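# Shelve the desk's cardboard box on the bookcase's lowest shelf

## Task

Move the cardboard box from the desk onto the lowest shelf of the bookcase. It must sit level, not tilted, and lie entirely within the rear half of that shelf. Both blue foam blocks must also be on that shelf at the end. The robot must not tip over or finish leaning, or the task fails. Anything that stays in place only because the robot is holding it does not count.

## Robot and tools

Robot: TidyBot++, a wheeled base 0.54 m long, 0.50 m wide and 0.38 m tall. It carries one seven-joint arm with a two-finger gripper. The shoulder sits 0.12 m ahead of the base centre at 0.68 m height. There are two cameras. base_camera is fixed on the base. wrist_camera looks along the hand. At the start the arm is folded with the hand facing down. In that state the hand pokes up to 0.08 m past the base front and the elbow reaches about 1.15 m high.

Frames: the base frame has its origin on the floor below the base centre, with x forward, y left and z up. hand_pose is reported in this frame. It is the point between the finger pads. Its z axis runs out along the fingers, and the fingers close along its y axis. The odometry frame is the base frame as it stood when the scene began. base_odometry heading is in radians, positive to the left, between -3.142 and 3.142. It counts wheel rotation, so wheel slip shows up as false travel.

execute_actions: "actions" is a list holding a single action, or empty to just read the state and images. An action may contain "base", "joints" and an optional "speeds". Its parts start together. "base" holds exactly one relative move, counted from where the base last reported itself. translate_m moves along x in metres, forward positive. strafe_m moves along y in metres, left positive. Both range from -2 to 2. rotate_rad turns in place in radians, counter-clockwise (left) positive, from -6.3 to 6.3. A base move needing over 8.667 s at its top speed is rejected. "speeds" caps the top speed of the matching base key for this action only: 0.05 to 0.5 m/s for translate_m and strafe_m, and 0.1 to 1.57 rad/s for rotate_rad. The highest value is the default. "joints" gives absolute targets keyed by name, in radians, with gripper_pos unitless.
- joint_1_rad: any angle. It swings the whole arm about vertical, with positive clockwise from above, opposite to rotate_rad.
- joint_2_rad: shoulder, -2.249 to 2.249.
- joint_3_rad: any angle.
- joint_4_rad: elbow, -2.579 to 2.579.
- joint_5_rad: any angle.
- joint_6_rad: wrist, -2.099 to 2.099.
- joint_7_rad: any angle. It spins the hand; pointing down, positive is counter-clockwise from above, and at 1.57 the fingers open to the left and right.
- gripper_pos: 0 (open, about 85 mm gap) to 1 (closed). The gap is roughly 85 x (1 - gripper_pos) mm.
"Any angle" joints go the short way, so turn them in steps under half a revolution. Done tolerances are ±0.039 for joints 1 to 4, ±0.056 for joints 5 to 7 and ±0.03 for the gripper. No action runs past 15 s. Keys you leave out may keep driving toward earlier targets. A bad key or an out-of-range number rejects the whole call, and nothing moves. "cameras" is a list of base_camera, wrist_camera or all. Null, omitted or all returns every image; an empty list returns none. If a call reports a stop, the rest of that reply's motion calls are skipped.

Arm geometry: the upper arm is 0.42 m, the forearm 0.31 m, and the hand 0.31 m to the hand point. With joint_1_rad 0, joint_3_rad 3.14 and joint_5_rad 0, the arm moves in the base's x-z plane. The upper arm's tilt from vertical is joint_2_rad. The forearm's is joint_2_rad - joint_4_rad. The hand's is that minus joint_6_rad. Forward reach is the sum of length x sin(tilt), and height above the shoulder is the sum of length x cos(tilt). A downward hand reaches at most about 0.94 m high, and only near the base. Closed fingertips stick out about 20 mm beyond the hand point.

wait: takes seconds, from 0 to 10. It sends no command and returns the same state and images as an empty action.
zoom_image: takes camera (base_camera or wrist_camera) and region [x0, y0, x1, y1] in pixels from the top-left corner, at most 504 x 504. It enlarges the last full image from that camera.
read_manual: takes an optional section, "licences". It only returns licence text.
finished_scene: takes scene, the current scene's integer number. It ends the scene for good and reports success, so call it only once the box and blocks rest unsupported.

Result lines: base_status and joint_status tell how each commanded motion ended.
- done: reached the target. For the base this only means the wheels turned the full amount, even if it slipped or was blocked.
- off_target: stopped short and may still be pushing.
- contact_stop or time_out: the target is dropped and the part holds where it is.
- not_followed, with "joint command not followed" and a "cause:" line: a self-collision check blocked the arm targets and may retry them later. The gripper part still runs.
- limit_stop_at_motor_heat: a heat stop; resend the target.
on_its_own lists motion you did not command. joint_positions, hand_pose and base_tilt (degrees, forward and right positive, about 1 degree of fixed bias) describe the pose. motor_effort gives percent of maximum, with the action's peak in brackets. Motor temperatures lists one value per arm joint. pictures names the cameras in image order. ARM HIT means a hard self or base strike. For the gripper, off_target at 1 means something is held, while done means it closed on nothing.

Pitfalls:
- Friction leaves joints a little short, so the hand is often 1-2 cm off. To correct, send last command + (wanted - read); repeating the same target does nothing. Trust the camera images over hand_pose.
- A held load makes the arm sag. Never command a loaded joint to its current reading.
- Do not drive the base while the arm is snagged on something high (about 0.8 m or more), or the robot can topple.
- Sideways force on a raised hand can lift wheels; retracting the arm or backing off rights the robot.
- Torque beyond 104.5 N m (joints 1-4) or 51.3 N m (joints 5-7) freezes the arm for 10 s.
- Motors heat while holding loads. At 60 °C you get MOTOR HOT; at 75 °C the arm sinks.
- A blocked base keeps shoving.
- Avoid drops, slams and hard pushes, and expect occasional small nudges to loose objects. The robot keeps executing while you compose replies.

Each tool is called after "Request:" in YAML: its name, and indented under it one key for each argument.

## Session

Request:
execute_actions:
  actions: []

Scene clock: 0.00 s.
Motor temperatures (°C, as the motors report them): [33 33 30 34 36 33 35]
base_odometry: x=+0.000 y=+0.000 heading=+0.000 (m, m, rad; odometry frame)
base_tilt: forward=+0.2 right=-0.1 (deg)
base_status: not commanded
joint_positions: joint_1_rad=+0.005 joint_2_rad=-0.395 joint_3_rad=+3.122 joint_4_rad=-2.518 joint_5_rad=-0.026 joint_6_rad=-0.880 joint_7_rad=+1.532 gripper_pos=+0.000
joint_status: not commanded
motor_effort: joint_1_rad=+1 joint_2_rad=-1 joint_3_rad=+1 joint_4_rad=+15 joint_5_rad=+0 joint_6_rad=-1 joint_7_rad=+0 (%)
hand_pose: x=+0.2675 y=+0.0088 z=+0.5969 quat_wxyz=(-0.008, +0.997, -0.020, +0.069) (m; base frame)
pictures: base_camera, wrist_camera
Images, in order (width x height): base_camera 644x364, wrist_camera 644x476.

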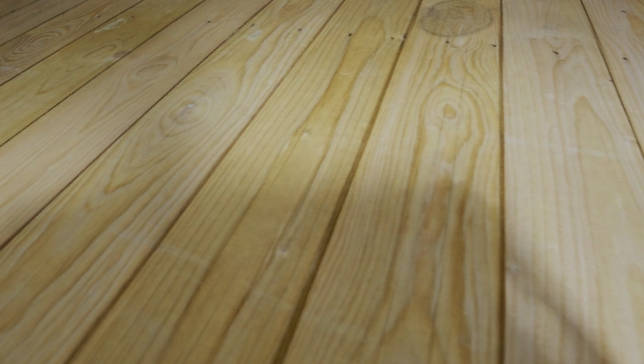

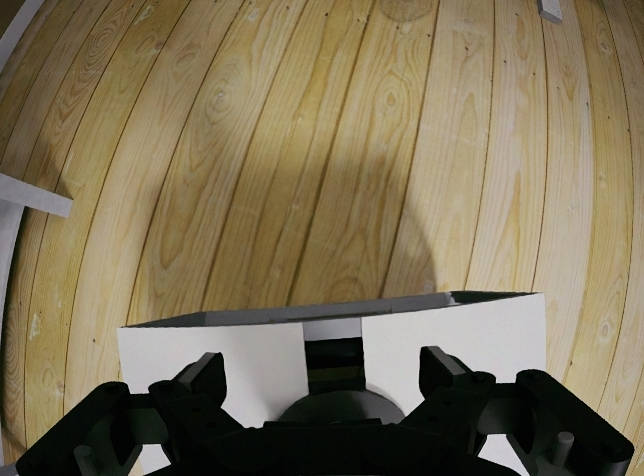

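Request:
execute_actions:
  actions:
    - {"joints":{"joint_2_rad":-0.9,"joint_4_rad":-2.3,"joint_6_rad":-0.6,"joint_7_rad":1.57,"joint_3_rad":3.14,"joint_5_rad":0}}
  cameras: ["wrist_camera"]

Request:
execute_actions:
  actions:
    - {"joints":{"joint_1_rad":-1.3}}
  cameras: ["wrist_camera"]

Scene clock: 2.20 s.
Motor temperatures (°C, as the motors report them): [33 33 30 34 36 33 35]
base_odometry: x=+0.000 y=+0.000 heading=+0.000 (m, m, rad; odometry frame)
base_tilt: forward=+0.2 right=-0.1 (deg)
base_status: not commanded
joint_positions: joint_1_rad=+0.005 joint_2_rad=-0.893 joint_3_rad=+3.122 joint_4_rad=-2.312 joint_5_rad=-0.026 joint_6_rad=-0.621 joint_7_rad=+1.550 gripper_pos=+0.000
joint_status: all done
motor_effort: joint_1_rad=+1(1) joint_2_rad=+6(8) joint_3_rad=+2(2) joint_4_rad=+22(21) joint_5_rad=+0(1) joint_6_rad=+6(7) joint_7_rad=+0(0) (%)
hand_pose: x=+0.3795 y=+0.0105 z=+0.8523 quat_wxyz=(-0.013, +0.852, -0.007, +0.523) (m; base frame)
pictures: wrist_camera
Images, in order (width x height): wrist_camera 644x476.

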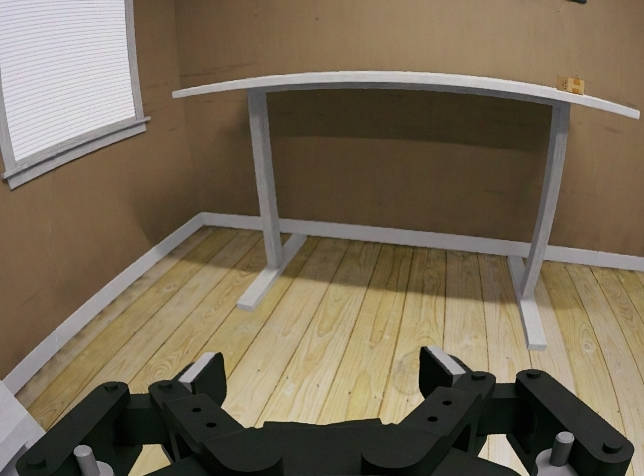

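Scene clock: 4.77 s.
Motor temperatures (°C, as the motors report them): [33 33 30 34 36 33 35]
base_odometry: x=+0.000 y=+0.000 heading=+0.000 (m, m, rad; odometry frame)
base_tilt: forward=+0.2 right=-0.1 (deg)
base_status: not commanded
joint_positions: joint_1_rad=-1.289 joint_2_rad=-0.893 joint_3_rad=+3.123 joint_4_rad=-2.312 joint_5_rad=-0.026 joint_6_rad=-0.621 joint_7_rad=+1.550 gripper_pos=+0.000
joint_status: all done
motor_effort: joint_1_rad=+1(2) joint_2_rad=+6(6) joint_3_rad=+2(2) joint_4_rad=+22(21) joint_5_rad=+0(0) joint_6_rad=+6(6) joint_7_rad=+0(0) (%)
hand_pose: x=+0.1803 y=+0.2534 z=+0.8523 quat_wxyz=(-0.326, +0.684, +0.508, +0.410) (m; base frame)
pictures: wrist_camera
Images, in order (width x height): wrist_camera 644x476.

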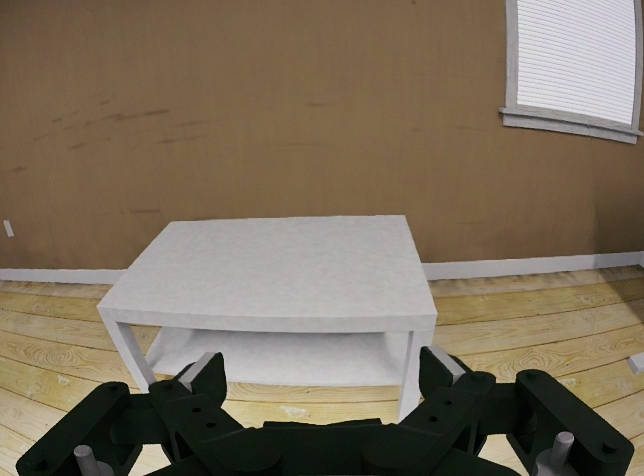

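Request:
execute_actions:
  actions:
    - {"joints":{"joint_1_rad":-3.0}}
  cameras: ["wrist_camera"]

Request:
execute_actions:
  actions:
    - {"joints":{"joint_1_rad":-4.8}}
  cameras: ["wrist_camera"]

Scene clock: 7.87 s.
Motor temperatures (°C, as the motors report them): [33 33 30 34 36 33 35]
base_odometry: x=+0.000 y=+0.000 heading=+0.000 (m, m, rad; odometry frame)
base_tilt: forward=+0.2 right=-0.1 (deg)
base_status: not commanded
joint_positions: joint_1_rad=-2.989 joint_2_rad=-0.893 joint_3_rad=+3.123 joint_4_rad=-2.312 joint_5_rad=-0.026 joint_6_rad=-0.621 joint_7_rad=+1.550 gripper_pos=+0.000
joint_status: all done
motor_effort: joint_1_rad=+1(3) joint_2_rad=+6(6) joint_3_rad=+1(2) joint_4_rad=+21(21) joint_5_rad=+0(0) joint_6_rad=+6(5) joint_7_rad=+0(0) (%)
hand_pose: x=-0.1402 y=+0.0282 z=+0.8523 quat_wxyz=(-0.523, +0.070, +0.849, +0.026) (m; base frame)
pictures: wrist_camera
Images, in order (width x height): wrist_camera 644x476.

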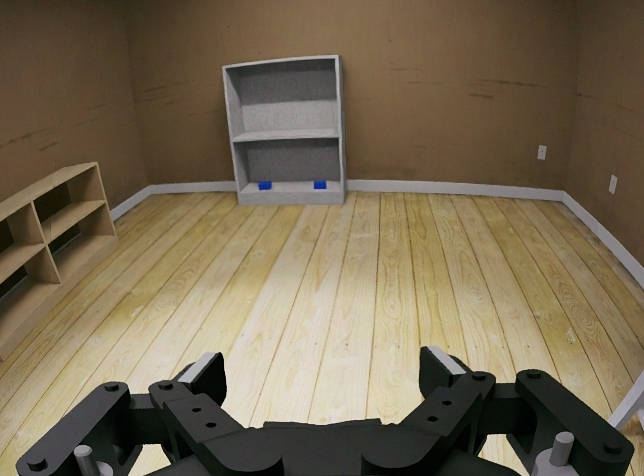

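Scene clock: 10.83 s.
Motor temperatures (°C, as the motors report them): [33 33 30 34 36 33 35]
base_odometry: x=+0.000 y=+0.000 heading=+0.000 (m, m, rad; odometry frame)
base_tilt: forward=+0.2 right=-0.1 (deg)
base_status: not commanded
joint_positions: joint_1_rad=-4.789 joint_2_rad=-0.893 joint_3_rad=+3.123 joint_4_rad=-2.312 joint_5_rad=-0.026 joint_6_rad=-0.621 joint_7_rad=+1.550 gripper_pos=+0.000
joint_status: all done
motor_effort: joint_1_rad=+1(2) joint_2_rad=+6(6) joint_3_rad=+1(2) joint_4_rad=+21(22) joint_5_rad=+0(0) joint_6_rad=+6(6) joint_7_rad=+0(0) (%)
hand_pose: x=+0.1504 y=-0.2588 z=+0.8523 quat_wxyz=(-0.345, -0.622, +0.583, -0.394) (m; base frame)
pictures: wrist_camera
Images, in order (width x height): wrist_camera 644x476.

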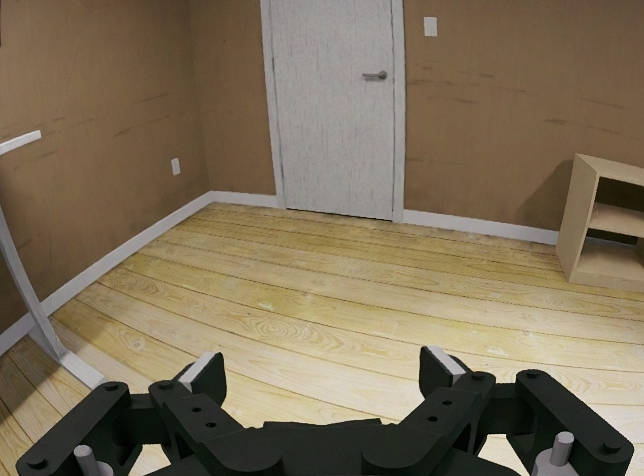

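Request:
execute_actions:
  actions:
    - {"base":{"rotate_rad":-0.3},"joints":{"joint_1_rad":0,"joint_2_rad":-0.5,"joint_4_rad":-1.4,"joint_6_rad":-1.0}}
  cameras: []

Request:
execute_actions:
  actions:
    - {"base":{"strafe_m":-0.55}}

Scene clock: 13.97 s.
Motor temperatures (°C, as the motors report them): [33 33 30 34 36 33 35]
base_odometry: x=+0.000 y=+0.000 heading=-0.299 (m, m, rad; odometry frame)
base_tilt: forward=+0.2 right=-0.1 (deg)
base_status: done
joint_positions: joint_1_rad=-6.271 joint_2_rad=-0.515 joint_3_rad=+3.126 joint_4_rad=-1.413 joint_5_rad=-0.026 joint_6_rad=-0.977 joint_7_rad=+1.550 gripper_pos=+0.000
joint_status: all done
motor_effort: joint_1_rad=+2(0) joint_2_rad=-1(7) joint_3_rad=+1(2) joint_4_rad=+18(22) joint_5_rad=+0(0) joint_6_rad=+6(6) joint_7_rad=+0(0) (%)
hand_pose: x=+0.4546 y=+0.0124 z=+1.1506 quat_wxyz=(+0.017, -0.806, +0.005, -0.592) (m; base frame)
pictures: none
No camera images: the call's "cameras" was empty. Leave "cameras" out to get every camera's image.

Scene clock: 16.43 s.
Motor temperatures (°C, as the motors report them): [33 33 30 34 36 33 35]
base_odometry: x=-0.163 y=-0.525 heading=-0.300 (m, m, rad; odometry frame)
base_tilt: forward=+0.2 right=-0.1 (deg)
base_status: done
joint_positions: joint_1_rad=-6.272 joint_2_rad=-0.514 joint_3_rad=+3.132 joint_4_rad=-1.413 joint_5_rad=-0.026 joint_6_rad=-0.977 joint_7_rad=+1.550 gripper_pos=+0.000
joint_status: not commanded
motor_effort: joint_1_rad=+2(1) joint_2_rad=-1(0) joint_3_rad=+1(3) joint_4_rad=+18(19) joint_5_rad=+0(1) joint_6_rad=+7(7) joint_7_rad=+0(0) (%)
hand_pose: x=+0.4549 y=+0.0090 z=+1.1505 quat_wxyz=(+0.016, -0.806, +0.008, -0.591) (m; base frame)
pictures: base_camera, wrist_camera
Images, in order (width x height): base_camera 644x364, wrist_camera 644x476.

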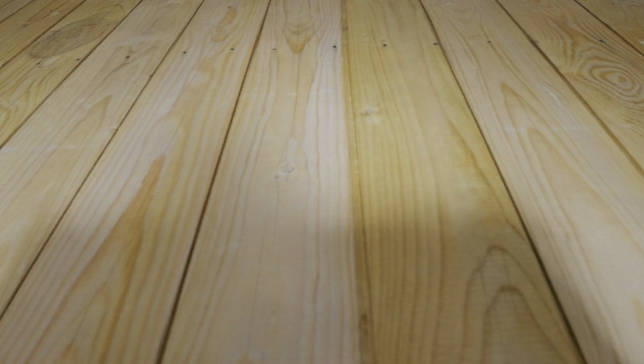

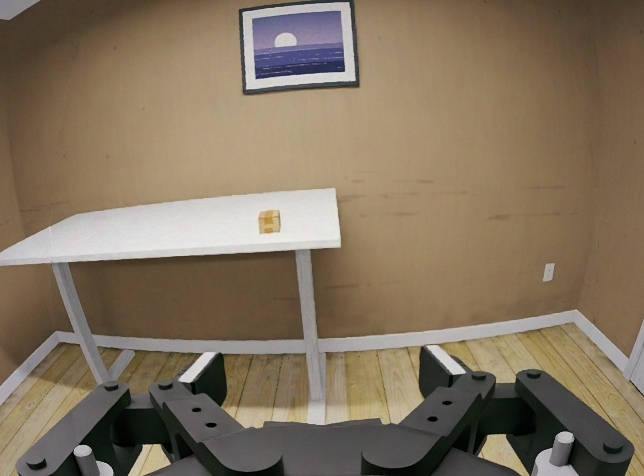

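Request:
execute_actions:
  actions:
    - {"base":{"strafe_m":0.16}}
  cameras: ["wrist_camera"]

Request:
execute_actions:
  actions:
    - {"base":{"translate_m":0.4}}

Scene clock: 18.27 s.
Motor temperatures (°C, as the motors report them): [33 33 30 35 36 33 35]
base_odometry: x=-0.116 y=-0.372 heading=-0.301 (m, m, rad; odometry frame)
base_tilt: forward=+0.2 right=-0.1 (deg)
base_status: done
joint_positions: joint_1_rad=-6.272 joint_2_rad=-0.514 joint_3_rad=+3.135 joint_4_rad=-1.413 joint_5_rad=-0.026 joint_6_rad=-0.977 joint_7_rad=+1.550 gripper_pos=+0.000
joint_status: not commanded
motor_effort: joint_1_rad=+2(1) joint_2_rad=-1(2) joint_3_rad=+1(5) joint_4_rad=+18(19) joint_5_rad=+0(2) joint_6_rad=+6(5) joint_7_rad=+0(0) (%)
hand_pose: x=+0.4551 y=+0.0080 z=+1.1503 quat_wxyz=(+0.016, -0.806, +0.009, -0.591) (m; base frame)
pictures: wrist_camera
Images, in order (width x height): wrist_camera 644x476.

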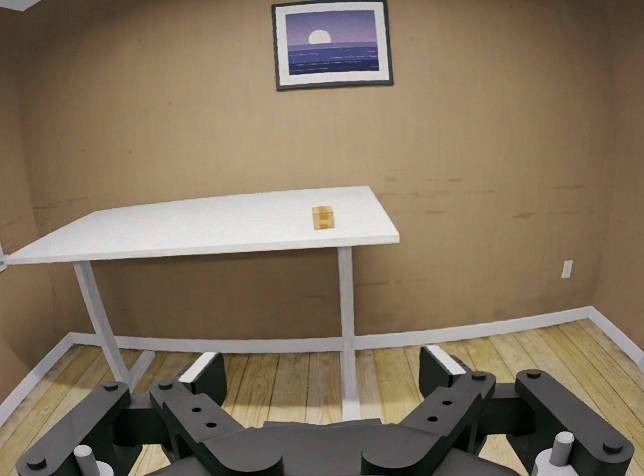

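Scene clock: 20.40 s.
Motor temperatures (°C, as the motors report them): [33 33 30 35 36 33 35]
base_odometry: x=+0.267 y=-0.491 heading=-0.301 (m, m, rad; odometry frame)
base_tilt: forward=+0.2 right=-0.1 (deg)
base_status: done
joint_positions: joint_1_rad=-6.273 joint_2_rad=-0.496 joint_3_rad=+3.135 joint_4_rad=-1.410 joint_5_rad=-0.026 joint_6_rad=-0.980 joint_7_rad=+1.550 gripper_pos=+0.000
joint_status: not commanded
motor_effort: joint_1_rad=+1(1) joint_2_rad=-2(4) joint_3_rad=+1(2) joint_4_rad=+18(20) joint_5_rad=+0(0) joint_6_rad=+6(6) joint_7_rad=+0(0) (%)
hand_pose: x=+0.4629 y=+0.0080 z=+1.1450 quat_wxyz=(+0.016, -0.812, +0.009, -0.584) (m; base frame)
pictures: base_camera, wrist_camera
Images, in order (width x height): base_camera 644x364, wrist_camera 644x476.

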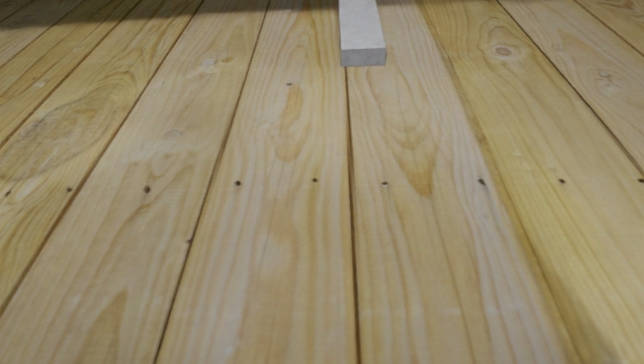

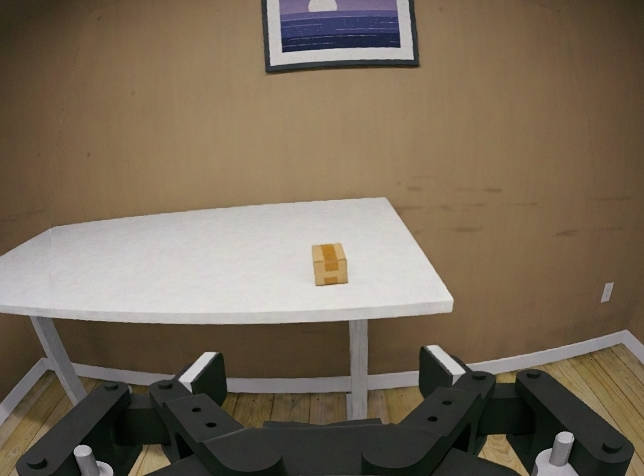

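Request:
execute_actions:
  actions:
    - {"joints":{"joint_2_rad":0.3,"joint_4_rad":-0.85,"joint_6_rad":-0.95,"joint_5_rad":0.03,"joint_7_rad":1.6,"joint_1_rad":0.02}}
  cameras: ["wrist_camera"]

Scene clock: 23.43 s.
Motor temperatures (°C, as the motors report them): [33 33 30 35 36 33 35]
base_odometry: x=+0.267 y=-0.491 heading=-0.301 (m, m, rad; odometry frame)
base_tilt: forward=+0.2 right=-0.1 (deg)
base_status: not commanded
joint_positions: joint_1_rad=-6.273 joint_2_rad=+0.301 joint_3_rad=+3.135 joint_4_rad=-0.864 joint_5_rad=-0.020 joint_6_rad=-0.973 joint_7_rad=+1.579 gripper_pos=+0.000
joint_status: all done
motor_effort: joint_1_rad=+2(2) joint_2_rad=-29(31) joint_3_rad=+0(2) joint_4_rad=+20(21) joint_5_rad=+0(0) joint_6_rad=+5(7) joint_7_rad=+0(1) (%)
hand_pose: x=+0.7952 y=+0.0033 z=+1.0401 quat_wxyz=(+0.008, -0.877, -0.001, -0.481) (m; base frame)
pictures: wrist_camera
Images, in order (width x height): wrist_camera 644x476.

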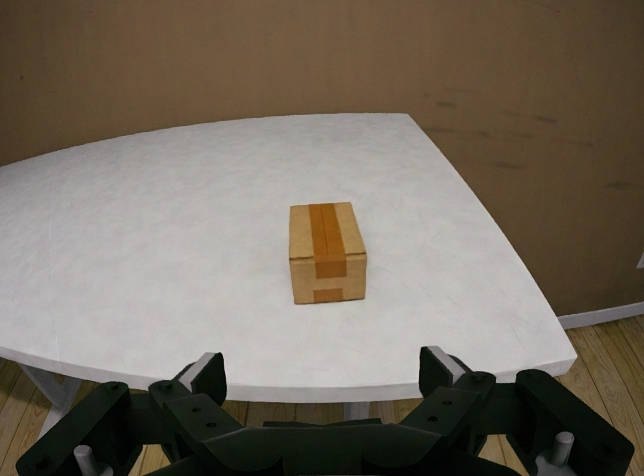

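Request:
execute_actions:
  actions:
    - {"base":{"translate_m":0.09},"joints":{"joint_4_rad":-0.95,"joint_6_rad":-0.83}}
  cameras: ["wrist_camera"]

Scene clock: 25.27 s.
Motor temperatures (°C, as the motors report them): [33 33 30 35 36 33 35]
base_odometry: x=+0.353 y=-0.517 heading=-0.300 (m, m, rad; odometry frame)
base_tilt: forward=+0.2 right=-0.1 (deg)
base_status: done
joint_positions: joint_1_rad=-6.273 joint_2_rad=+0.306 joint_3_rad=+3.135 joint_4_rad=-0.941 joint_5_rad=-0.019 joint_6_rad=-0.849 joint_7_rad=+1.579 gripper_pos=+0.000
joint_status: all done
motor_effort: joint_1_rad=+1(0) joint_2_rad=-30(34) joint_3_rad=+1(1) joint_4_rad=+21(22) joint_5_rad=+0(1) joint_6_rad=+5(7) joint_7_rad=+0(0) (%)
hand_pose: x=+0.8130 y=+0.0025 z=+1.0269 quat_wxyz=(+0.007, -0.866, +0.000, -0.499) (m; base frame)
pictures: wrist_camera
Images, in order (width x height): wrist_camera 644x476.

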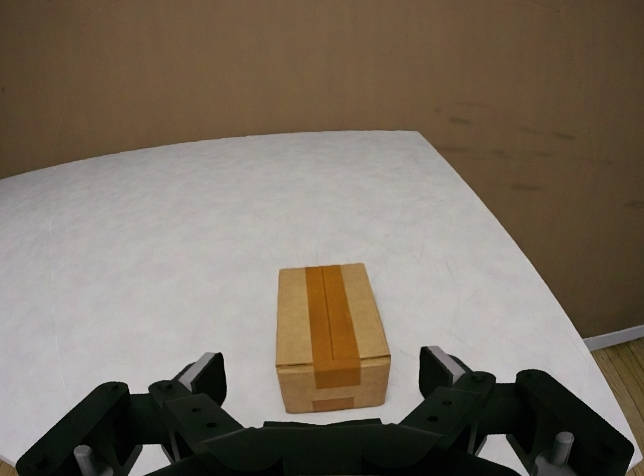

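Request:
execute_actions:
  actions:
    - {"base":{"translate_m":0.045},"joints":{"joint_4_rad":-1.03,"joint_6_rad":-0.75,"joint_7_rad":1.66,"joint_1_rad":0.03}}
  cameras: ["wrist_camera"]

Scene clock: 27.07 s.
Motor temperatures (°C, as the motors report them): [33 33 30 35 36 33 35]
base_odometry: x=+0.396 y=-0.531 heading=-0.300 (m, m, rad; odometry frame)
base_tilt: forward=+0.2 right=-0.1 (deg)
base_status: done
joint_positions: joint_1_rad=-6.268 joint_2_rad=+0.307 joint_3_rad=+3.135 joint_4_rad=-1.021 joint_5_rad=-0.019 joint_6_rad=-0.771 joint_7_rad=+1.642 gripper_pos=+0.000
joint_status: all done
motor_effort: joint_1_rad=+1(3) joint_2_rad=-30(34) joint_3_rad=+0(0) joint_4_rad=+21(24) joint_5_rad=+0(0) joint_6_rad=+6(6) joint_7_rad=+0(0) (%)
hand_pose: x=+0.8201 y=-0.0014 z=+1.0019 quat_wxyz=(-0.010, -0.867, -0.024, -0.498) (m; base frame)
pictures: wrist_camera
Images, in order (width x height): wrist_camera 644x476.

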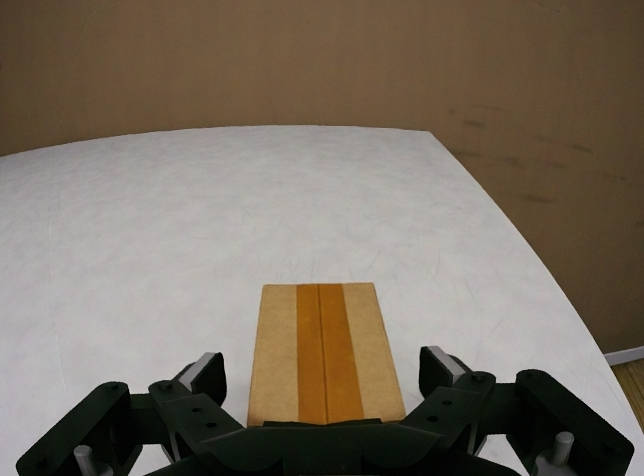

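Request:
execute_actions:
  actions:
    - {"joints":{"gripper_pos":1}}
  cameras: ["wrist_camera"]

Request:
execute_actions:
  actions:
    - {"joints":{"joint_2_rad":0.2}}
  cameras: ["wrist_camera"]

Scene clock: 28.50 s.
Motor temperatures (°C, as the motors report them): [33 33 30 35 36 33 35]
base_odometry: x=+0.396 y=-0.531 heading=-0.300 (m, m, rad; odometry frame)
base_tilt: forward=+0.2 right=-0.1 (deg)
base_status: not commanded
joint_positions: joint_1_rad=-6.268 joint_2_rad=+0.306 joint_3_rad=+3.135 joint_4_rad=-1.021 joint_5_rad=-0.019 joint_6_rad=-0.769 joint_7_rad=+1.642 gripper_pos=+0.356
joint_status: gripper_pos off_target (ended at +0.356, target +1.000)
motor_effort: joint_1_rad=+1(2) joint_2_rad=-29(31) joint_3_rad=+0(0) joint_4_rad=+21(22) joint_5_rad=+0(0) joint_6_rad=+5(6) joint_7_rad=+0(0) (%)
hand_pose: x=+0.8201 y=-0.0014 z=+1.0024 quat_wxyz=(-0.010, -0.866, -0.024, -0.499) (m; base frame)
pictures: wrist_camera
Images, in order (width x height): wrist_camera 644x476.

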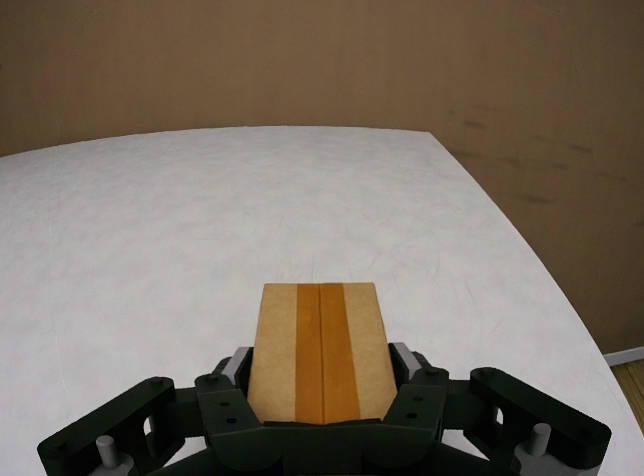

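Scene clock: 29.57 s.
Motor temperatures (°C, as the motors report them): [33 33 30 35 36 33 35]
base_odometry: x=+0.396 y=-0.531 heading=-0.300 (m, m, rad; odometry frame)
base_tilt: forward=+0.2 right=-0.1 (deg)
base_status: not commanded
joint_positions: joint_1_rad=-6.268 joint_2_rad=+0.203 joint_3_rad=+3.135 joint_4_rad=-1.032 joint_5_rad=-0.019 joint_6_rad=-0.769 joint_7_rad=+1.642 gripper_pos=+0.356
joint_status: all done
motor_effort: joint_1_rad=+2(1) joint_2_rad=-28(34) joint_3_rad=+0(0) joint_4_rad=+22(24) joint_5_rad=+0(0) joint_6_rad=+6(7) joint_7_rad=+0(0) (%)
hand_pose: x=+0.7830 y=-0.0009 z=+1.0670 quat_wxyz=(-0.012, -0.842, -0.024, -0.538) (m; base frame)
pictures: wrist_camera
Images, in order (width x height): wrist_camera 644x476.

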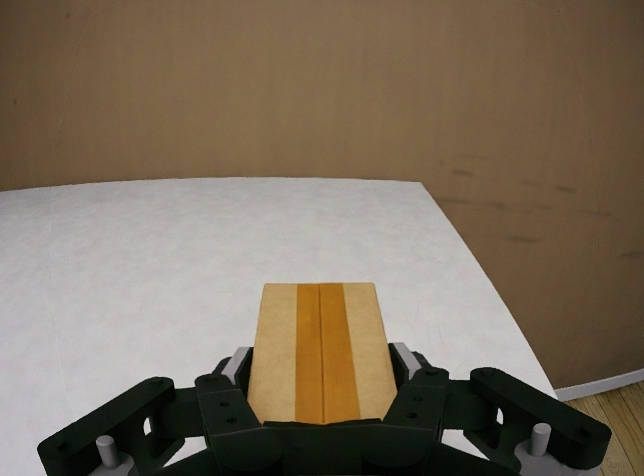

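Request:
execute_actions:
  actions:
    - {"base":{"translate_m":-1.0},"joints":{"joint_2_rad":-0.3}}
  cameras: []

Request:
execute_actions:
  actions:
    - {"base":{"rotate_rad":-3.11},"joints":{"joint_2_rad":-0.3,"joint_4_rad":-2.2,"joint_6_rad":-0.25},"speeds":{"rotate_rad":1.2}}

Scene clock: 33.50 s.
Motor temperatures (°C, as the motors report them): [33 33 30 35 36 33 35]
base_odometry: x=-0.559 y=-0.234 heading=-0.300 (m, m, rad; odometry frame)
base_tilt: forward=+0.2 right=-0.1 (deg)
base_status: done
joint_positions: joint_1_rad=-6.262 joint_2_rad=-0.302 joint_3_rad=+3.135 joint_4_rad=-1.034 joint_5_rad=-0.016 joint_6_rad=-0.769 joint_7_rad=+1.642 gripper_pos=+0.356
joint_status: all done
motor_effort: joint_1_rad=+2(3) joint_2_rad=-7(34) joint_3_rad=+1(2) joint_4_rad=+18(24) joint_5_rad=+0(1) joint_6_rad=+7(8) joint_7_rad=+0(0) (%)
hand_pose: x=+0.5146 y=-0.0002 z=+1.3388 quat_wxyz=(-0.024, -0.682, -0.020, -0.731) (m; base frame)
pictures: none
No camera images: the call's "cameras" was empty. Leave "cameras" out to get every camera's image.

Scene clock: 37.13 s.
Motor temperatures (°C, as the motors report them): [33 33 30 35 36 33 35]
base_odometry: x=-0.559 y=-0.234 heading=+2.874 (m, m, rad; odometry frame)
base_tilt: forward=+0.2 right=-0.1 (deg)
base_status: done
joint_positions: joint_1_rad=-6.260 joint_2_rad=-0.294 joint_3_rad=+3.136 joint_4_rad=-2.194 joint_5_rad=-0.016 joint_6_rad=-0.276 joint_7_rad=+1.642 gripper_pos=+0.356
joint_status: all done
motor_effort: joint_1_rad=+1(3) joint_2_rad=-10(14) joint_3_rad=+1(4) joint_4_rad=+21(24) joint_5_rad=+0(1) joint_6_rad=+6(8) joint_7_rad=+0(0) (%)
hand_pose: x=+0.5505 y=-0.0047 z=+0.8061 quat_wxyz=(-0.016, -0.885, -0.018, -0.464) (m; base frame)
pictures: base_camera, wrist_camera
Images, in order (width x height): base_camera 644x364, wrist_camera 644x476.

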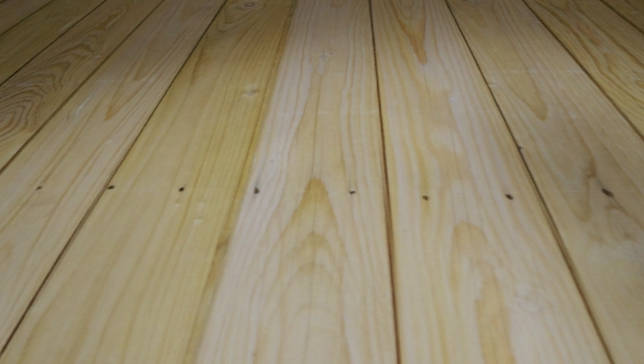

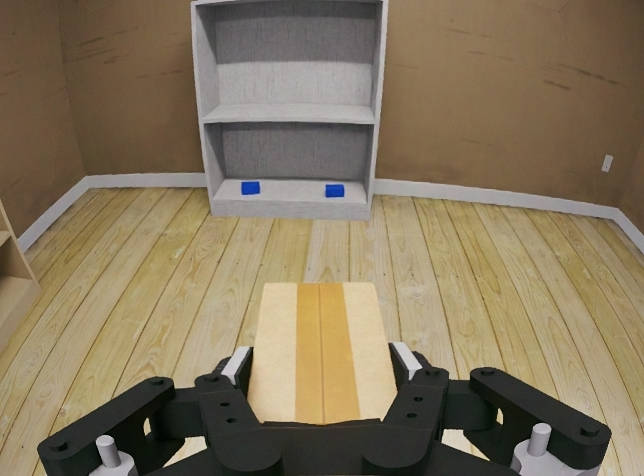

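Request:
execute_actions:
  actions:
    - {"base":{"strafe_m":0.2}}
  cameras: []

Request:
execute_actions:
  actions:
    - {"base":{"translate_m":0.85},"joints":{"joint_2_rad":1.8,"joint_4_rad":-0.62,"joint_6_rad":0.34,"joint_1_rad":-0.02}}

Request:
execute_actions:
  actions:
    - {"base":{"rotate_rad":-0.05}}

Scene clock: 40.50 s.
Motor temperatures (°C, as the motors report them): [33 33 30 35 36 33 35]
base_odometry: x=-0.613 y=-0.427 heading=+2.873 (m, m, rad; odometry frame)
base_tilt: forward=+0.2 right=-0.1 (deg)
base_status: done
joint_positions: joint_1_rad=-6.259 joint_2_rad=-0.294 joint_3_rad=+3.136 joint_4_rad=-2.194 joint_5_rad=-0.016 joint_6_rad=-0.276 joint_7_rad=+1.642 gripper_pos=+0.356
joint_status: not commanded
motor_effort: joint_1_rad=+1(3) joint_2_rad=-10(11) joint_3_rad=+1(3) joint_4_rad=+21(22) joint_5_rad=+0(0) joint_6_rad=+6(6) joint_7_rad=+0(0) (%)
hand_pose: x=+0.5505 y=-0.0050 z=+0.8061 quat_wxyz=(-0.016, -0.885, -0.018, -0.464) (m; base frame)
pictures: none
No camera images: the call's "cameras" was empty. Leave "cameras" out to get every camera's image.

Scene clock: 43.97 s.
Motor temperatures (°C, as the motors report them): [33 33 30 35 36 33 35]
base_odometry: x=-1.432 y=-0.202 heading=+2.874 (m, m, rad; odometry frame)
base_tilt: forward=+0.2 right=-0.1 (deg)
base_status: done
joint_positions: joint_1_rad=-6.288 joint_2_rad=+1.801 joint_3_rad=+3.136 joint_4_rad=-0.637 joint_5_rad=-0.016 joint_6_rad=+0.312 joint_7_rad=+1.642 gripper_pos=+0.356
joint_status: all done
motor_effort: joint_1_rad=+1(0) joint_2_rad=-49(53) joint_3_rad=+0(0) joint_4_rad=+16(22) joint_5_rad=+0(0) joint_6_rad=+6(6) joint_7_rad=+0(0) (%)
hand_pose: x=+0.9964 y=+0.0055 z=+0.1818 quat_wxyz=(-0.012, -0.874, -0.023, -0.486) (m; base frame)
pictures: base_camera, wrist_camera
Images, in order (width x height): base_camera 644x364, wrist_camera 644x476.

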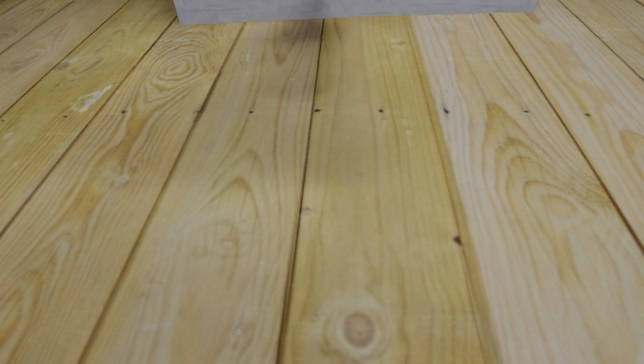

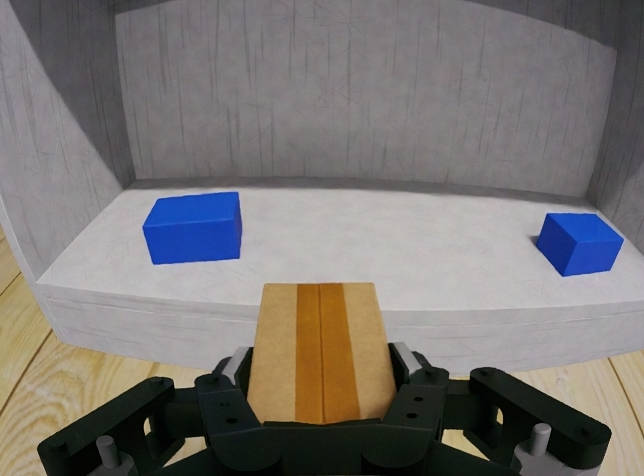

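Scene clock: 45.00 s.
Motor temperatures (°C, as the motors report them): [33 33 30 35 36 33 35]
base_odometry: x=-1.433 y=-0.202 heading=+2.824 (m, m, rad; odometry frame)
base_tilt: forward=+0.2 right=-0.1 (deg)
base_status: done
joint_positions: joint_1_rad=-6.296 joint_2_rad=+1.801 joint_3_rad=+3.136 joint_4_rad=-0.637 joint_5_rad=-0.016 joint_6_rad=+0.312 joint_7_rad=+1.642 gripper_pos=+0.356
joint_status: not commanded
motor_effort: joint_1_rad=+1(6) joint_2_rad=-49(49) joint_3_rad=+0(1) joint_4_rad=+16(16) joint_5_rad=+0(0) joint_6_rad=+6(7) joint_7_rad=+0(0) (%)
hand_pose: x=+0.9963 y=+0.0124 z=+0.1818 quat_wxyz=(-0.011, -0.873, -0.027, -0.486) (m; base frame)
pictures: base_camera, wrist_camera
Images, in order (width x height): base_camera 644x364, wrist_camera 644x476.

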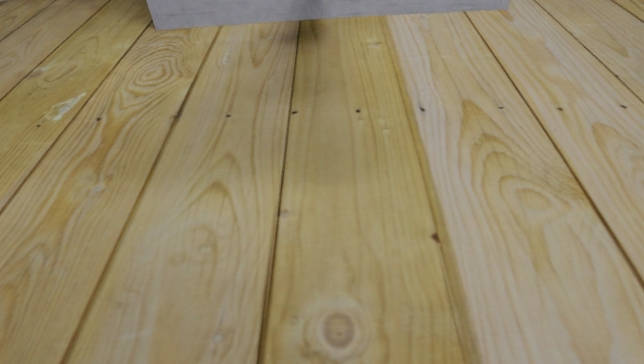

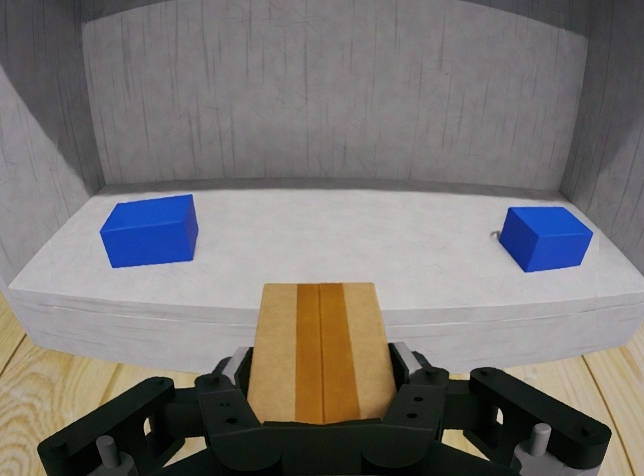

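Request:
execute_actions:
  actions:
    - {"base":{"translate_m":0.25},"speeds":{"translate_m":0.2},"joints":{"joint_6_rad":0.37,"joint_1_rad":0.03}}

Scene clock: 47.23 s.
Motor temperatures (°C, as the motors report them): [33 33 30 35 36 33 35]
base_odometry: x=-1.670 y=-0.124 heading=+2.823 (m, m, rad; odometry frame)
base_tilt: forward=+0.2 right=-0.1 (deg)
base_status: done
joint_positions: joint_1_rad=-6.255 joint_2_rad=+1.805 joint_3_rad=+3.136 joint_4_rad=-0.633 joint_5_rad=-0.016 joint_6_rad=+0.344 joint_7_rad=+1.642 gripper_pos=+0.356
joint_status: all done
motor_effort: joint_1_rad=+2(8) joint_2_rad=-49(50) joint_3_rad=+0(1) joint_4_rad=+16(17) joint_5_rad=+0(0) joint_6_rad=+6(7) joint_7_rad=+0(0) (%)
hand_pose: x=+1.0012 y=-0.0237 z=+0.1893 quat_wxyz=(-0.021, -0.866, -0.009, -0.500) (m; base frame)
pictures: base_camera, wrist_camera
Images, in order (width x height): base_camera 644x364, wrist_camera 644x476.

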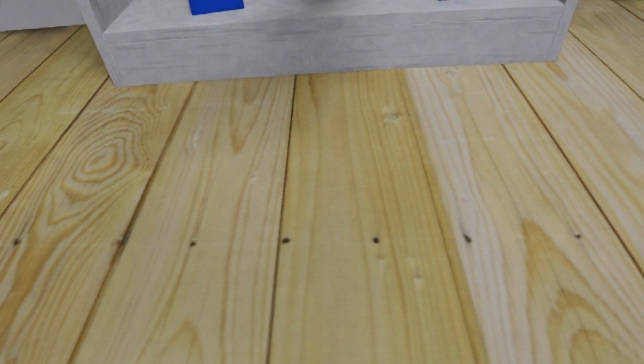

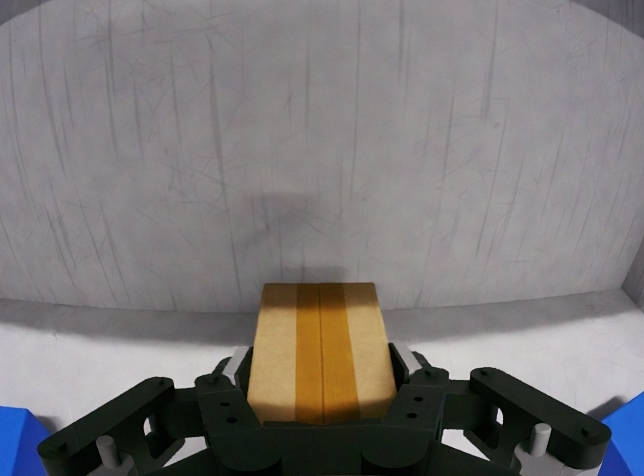

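Request:
execute_actions:
  actions:
    - {"base":{"translate_m":0.065},"speeds":{"translate_m":0.08},"joints":{"joint_2_rad":1.865,"joint_6_rad":0.43}}

Scene clock: 48.80 s.
Motor temperatures (°C, as the motors report them): [33 34 30 35 37 33 35]
base_odometry: x=-1.732 y=-0.103 heading=+2.822 (m, m, rad; odometry frame)
base_tilt: forward=+0.2 right=-0.1 (deg)
base_status: done
joint_positions: joint_1_rad=-6.255 joint_2_rad=+1.866 joint_3_rad=+3.136 joint_4_rad=-0.630 joint_5_rad=-0.016 joint_6_rad=+0.411 joint_7_rad=+1.642 gripper_pos=+0.356
joint_status: all done
motor_effort: joint_1_rad=+2(2) joint_2_rad=-47(50) joint_3_rad=+0(1) joint_4_rad=+16(17) joint_5_rad=+0(1) joint_6_rad=+7(7) joint_7_rad=+0(0) (%)
hand_pose: x=+0.9815 y=-0.0237 z=+0.1553 quat_wxyz=(-0.022, -0.864, -0.008, -0.503) (m; base frame)
pictures: base_camera, wrist_camera
Images, in order (width x height): base_camera 644x364, wrist_camera 644x476.

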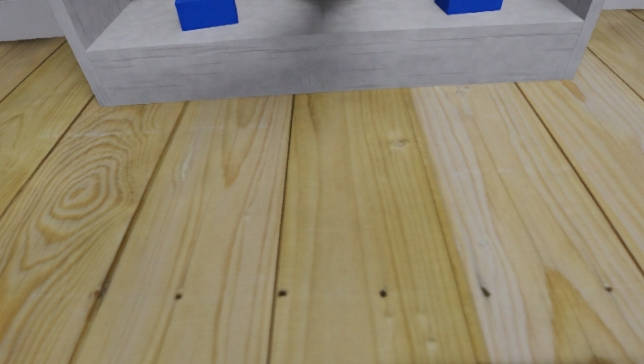

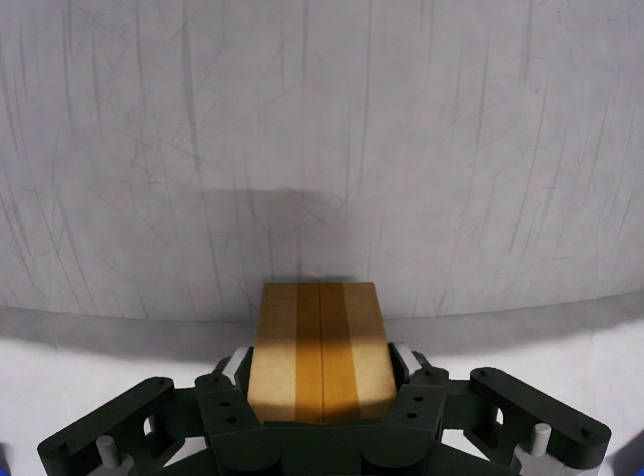

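Request:
execute_actions:
  actions:
    - {"base":{"translate_m":0.03},"speeds":{"translate_m":0.08},"joints":{"joint_2_rad":1.905,"joint_6_rad":0.46}}

Scene clock: 50.60 s.
Motor temperatures (°C, as the motors report them): [33 34 30 35 37 33 35]
base_odometry: x=-1.759 y=-0.094 heading=+2.821 (m, m, rad; odometry frame)
base_tilt: forward=+0.2 right=-0.1 (deg)
base_status: done
joint_positions: joint_1_rad=-6.253 joint_2_rad=+1.866 joint_3_rad=+3.136 joint_4_rad=-0.673 joint_5_rad=-0.013 joint_6_rad=+0.476 joint_7_rad=+1.642 gripper_pos=+0.356
joint_status: all done
motor_effort: joint_1_rad=+0(2) joint_2_rad=-38(48) joint_3_rad=+0(1) joint_4_rad=+24(28) joint_5_rad=-1(2) joint_6_rad=+1(5) joint_7_rad=+0(0) (%)
hand_pose: x=+0.9735 y=-0.0247 z=+0.1530 quat_wxyz=(-0.024, -0.858, -0.009, -0.513) (m; base frame)
pictures: base_camera, wrist_camera
Images, in order (width x height): base_camera 644x364, wrist_camera 644x476.

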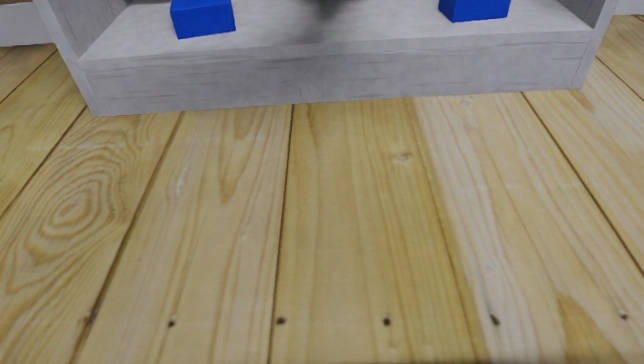

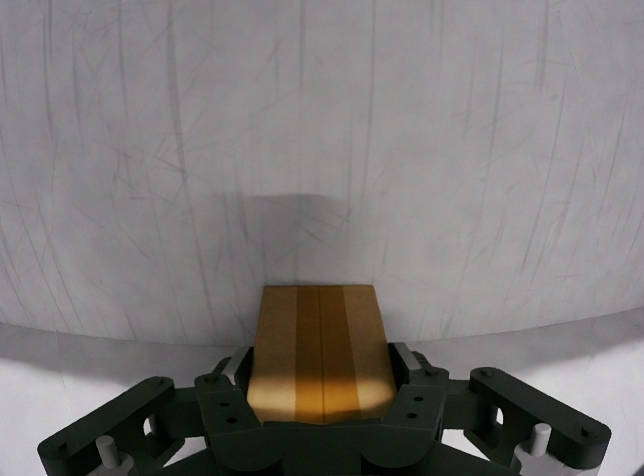

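Request:
execute_actions:
  actions:
    - {"base":{"translate_m":-0.01},"speeds":{"translate_m":0.05},"joints":{"joint_2_rad":1.90,"joint_6_rad":0.43}}
  cameras: ["wrist_camera"]

Scene clock: 51.43 s.
Motor temperatures (°C, as the motors report them): [33 34 30 35 37 33 35]
base_odometry: x=-1.750 y=-0.097 heading=+2.821 (m, m, rad; odometry frame)
base_tilt: forward=+0.2 right=-0.1 (deg)
base_status: done
joint_positions: joint_1_rad=-6.254 joint_2_rad=+1.887 joint_3_rad=+3.136 joint_4_rad=-0.615 joint_5_rad=-0.013 joint_6_rad=+0.451 joint_7_rad=+1.642 gripper_pos=+0.356
joint_status: all done
motor_effort: joint_1_rad=+1(4) joint_2_rad=-44(45) joint_3_rad=+0(0) joint_4_rad=+15(23) joint_5_rad=+0(1) joint_6_rad=+6(7) joint_7_rad=+0(0) (%)
hand_pose: x=+0.9823 y=-0.0245 z=+0.1549 quat_wxyz=(-0.024, -0.855, -0.009, -0.518) (m; base frame)
pictures: wrist_camera
Images, in order (width x height): wrist_camera 644x476.

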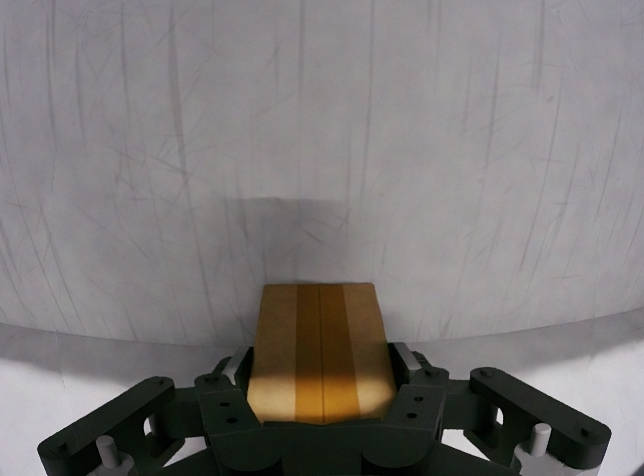

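The effort readings suggest the box is resting on the shelf, so I'm releasing it.

Request:
execute_actions:
  actions:
    - {"joints":{"gripper_pos":0,"joint_2_rad":1.887}}
  cameras: ["wrist_camera"]

Request:
execute_actions:
  actions:
    - {"base":{"translate_m":-0.3},"speeds":{"translate_m":0.25},"joints":{"joint_2_rad":1.82}}

Scene clock: 53.10 s.
Motor temperatures (°C, as the motors report them): [33 34 30 35 37 33 35]
base_odometry: x=-1.750 y=-0.097 heading=+2.821 (m, m, rad; odometry frame)
base_tilt: forward=+0.2 right=-0.1 (deg)
base_status: not commanded
joint_positions: joint_1_rad=-6.254 joint_2_rad=+1.887 joint_3_rad=+3.136 joint_4_rad=-0.615 joint_5_rad=-0.013 joint_6_rad=+0.451 joint_7_rad=+1.642 gripper_pos=+0.000
joint_status: all done
motor_effort: joint_1_rad=+2(1) joint_2_rad=-46(47) joint_3_rad=+0(0) joint_4_rad=+14(16) joint_5_rad=+0(0) joint_6_rad=+6(6) joint_7_rad=+0(0) (%)
hand_pose: x=+0.9822 y=-0.0245 z=+0.1549 quat_wxyz=(-0.024, -0.855, -0.009, -0.518) (m; base frame)
pictures: wrist_camera
Images, in order (width x height): wrist_camera 644x476.

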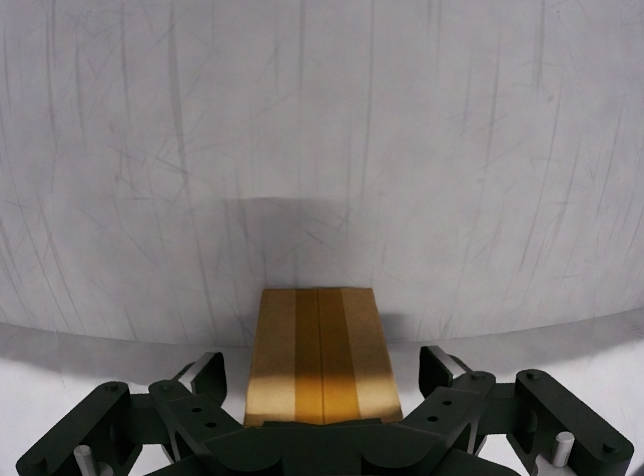

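Scene clock: 55.20 s.
Motor temperatures (°C, as the motors report them): [33 34 30 35 37 33 35]
base_odometry: x=-1.465 y=-0.192 heading=+2.821 (m, m, rad; odometry frame)
base_tilt: forward=+0.2 right=-0.1 (deg)
base_status: done
joint_positions: joint_1_rad=-6.253 joint_2_rad=+1.815 joint_3_rad=+3.136 joint_4_rad=-0.615 joint_5_rad=-0.013 joint_6_rad=+0.450 joint_7_rad=+1.642 gripper_pos=+0.000
joint_status: all done
motor_effort: joint_1_rad=+2(1) joint_2_rad=-47(48) joint_3_rad=+0(1) joint_4_rad=+16(17) joint_5_rad=+0(0) joint_6_rad=+7(6) joint_7_rad=+0(0) (%)
hand_pose: x=+1.0177 y=-0.0264 z=+0.2180 quat_wxyz=(-0.025, -0.836, -0.008, -0.548) (m; base frame)
pictures: base_camera, wrist_camera
Images, in order (width x height): base_camera 644x364, wrist_camera 644x476.

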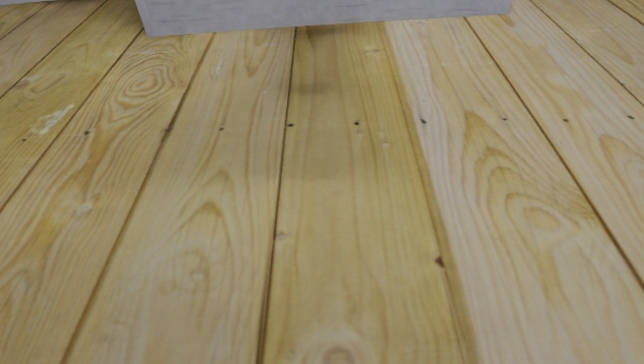

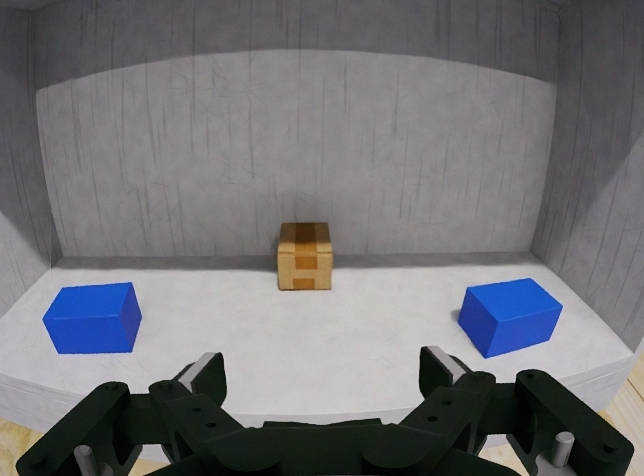

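Request:
finished_scene:
  scene: 1

The scene is finished: the task was done.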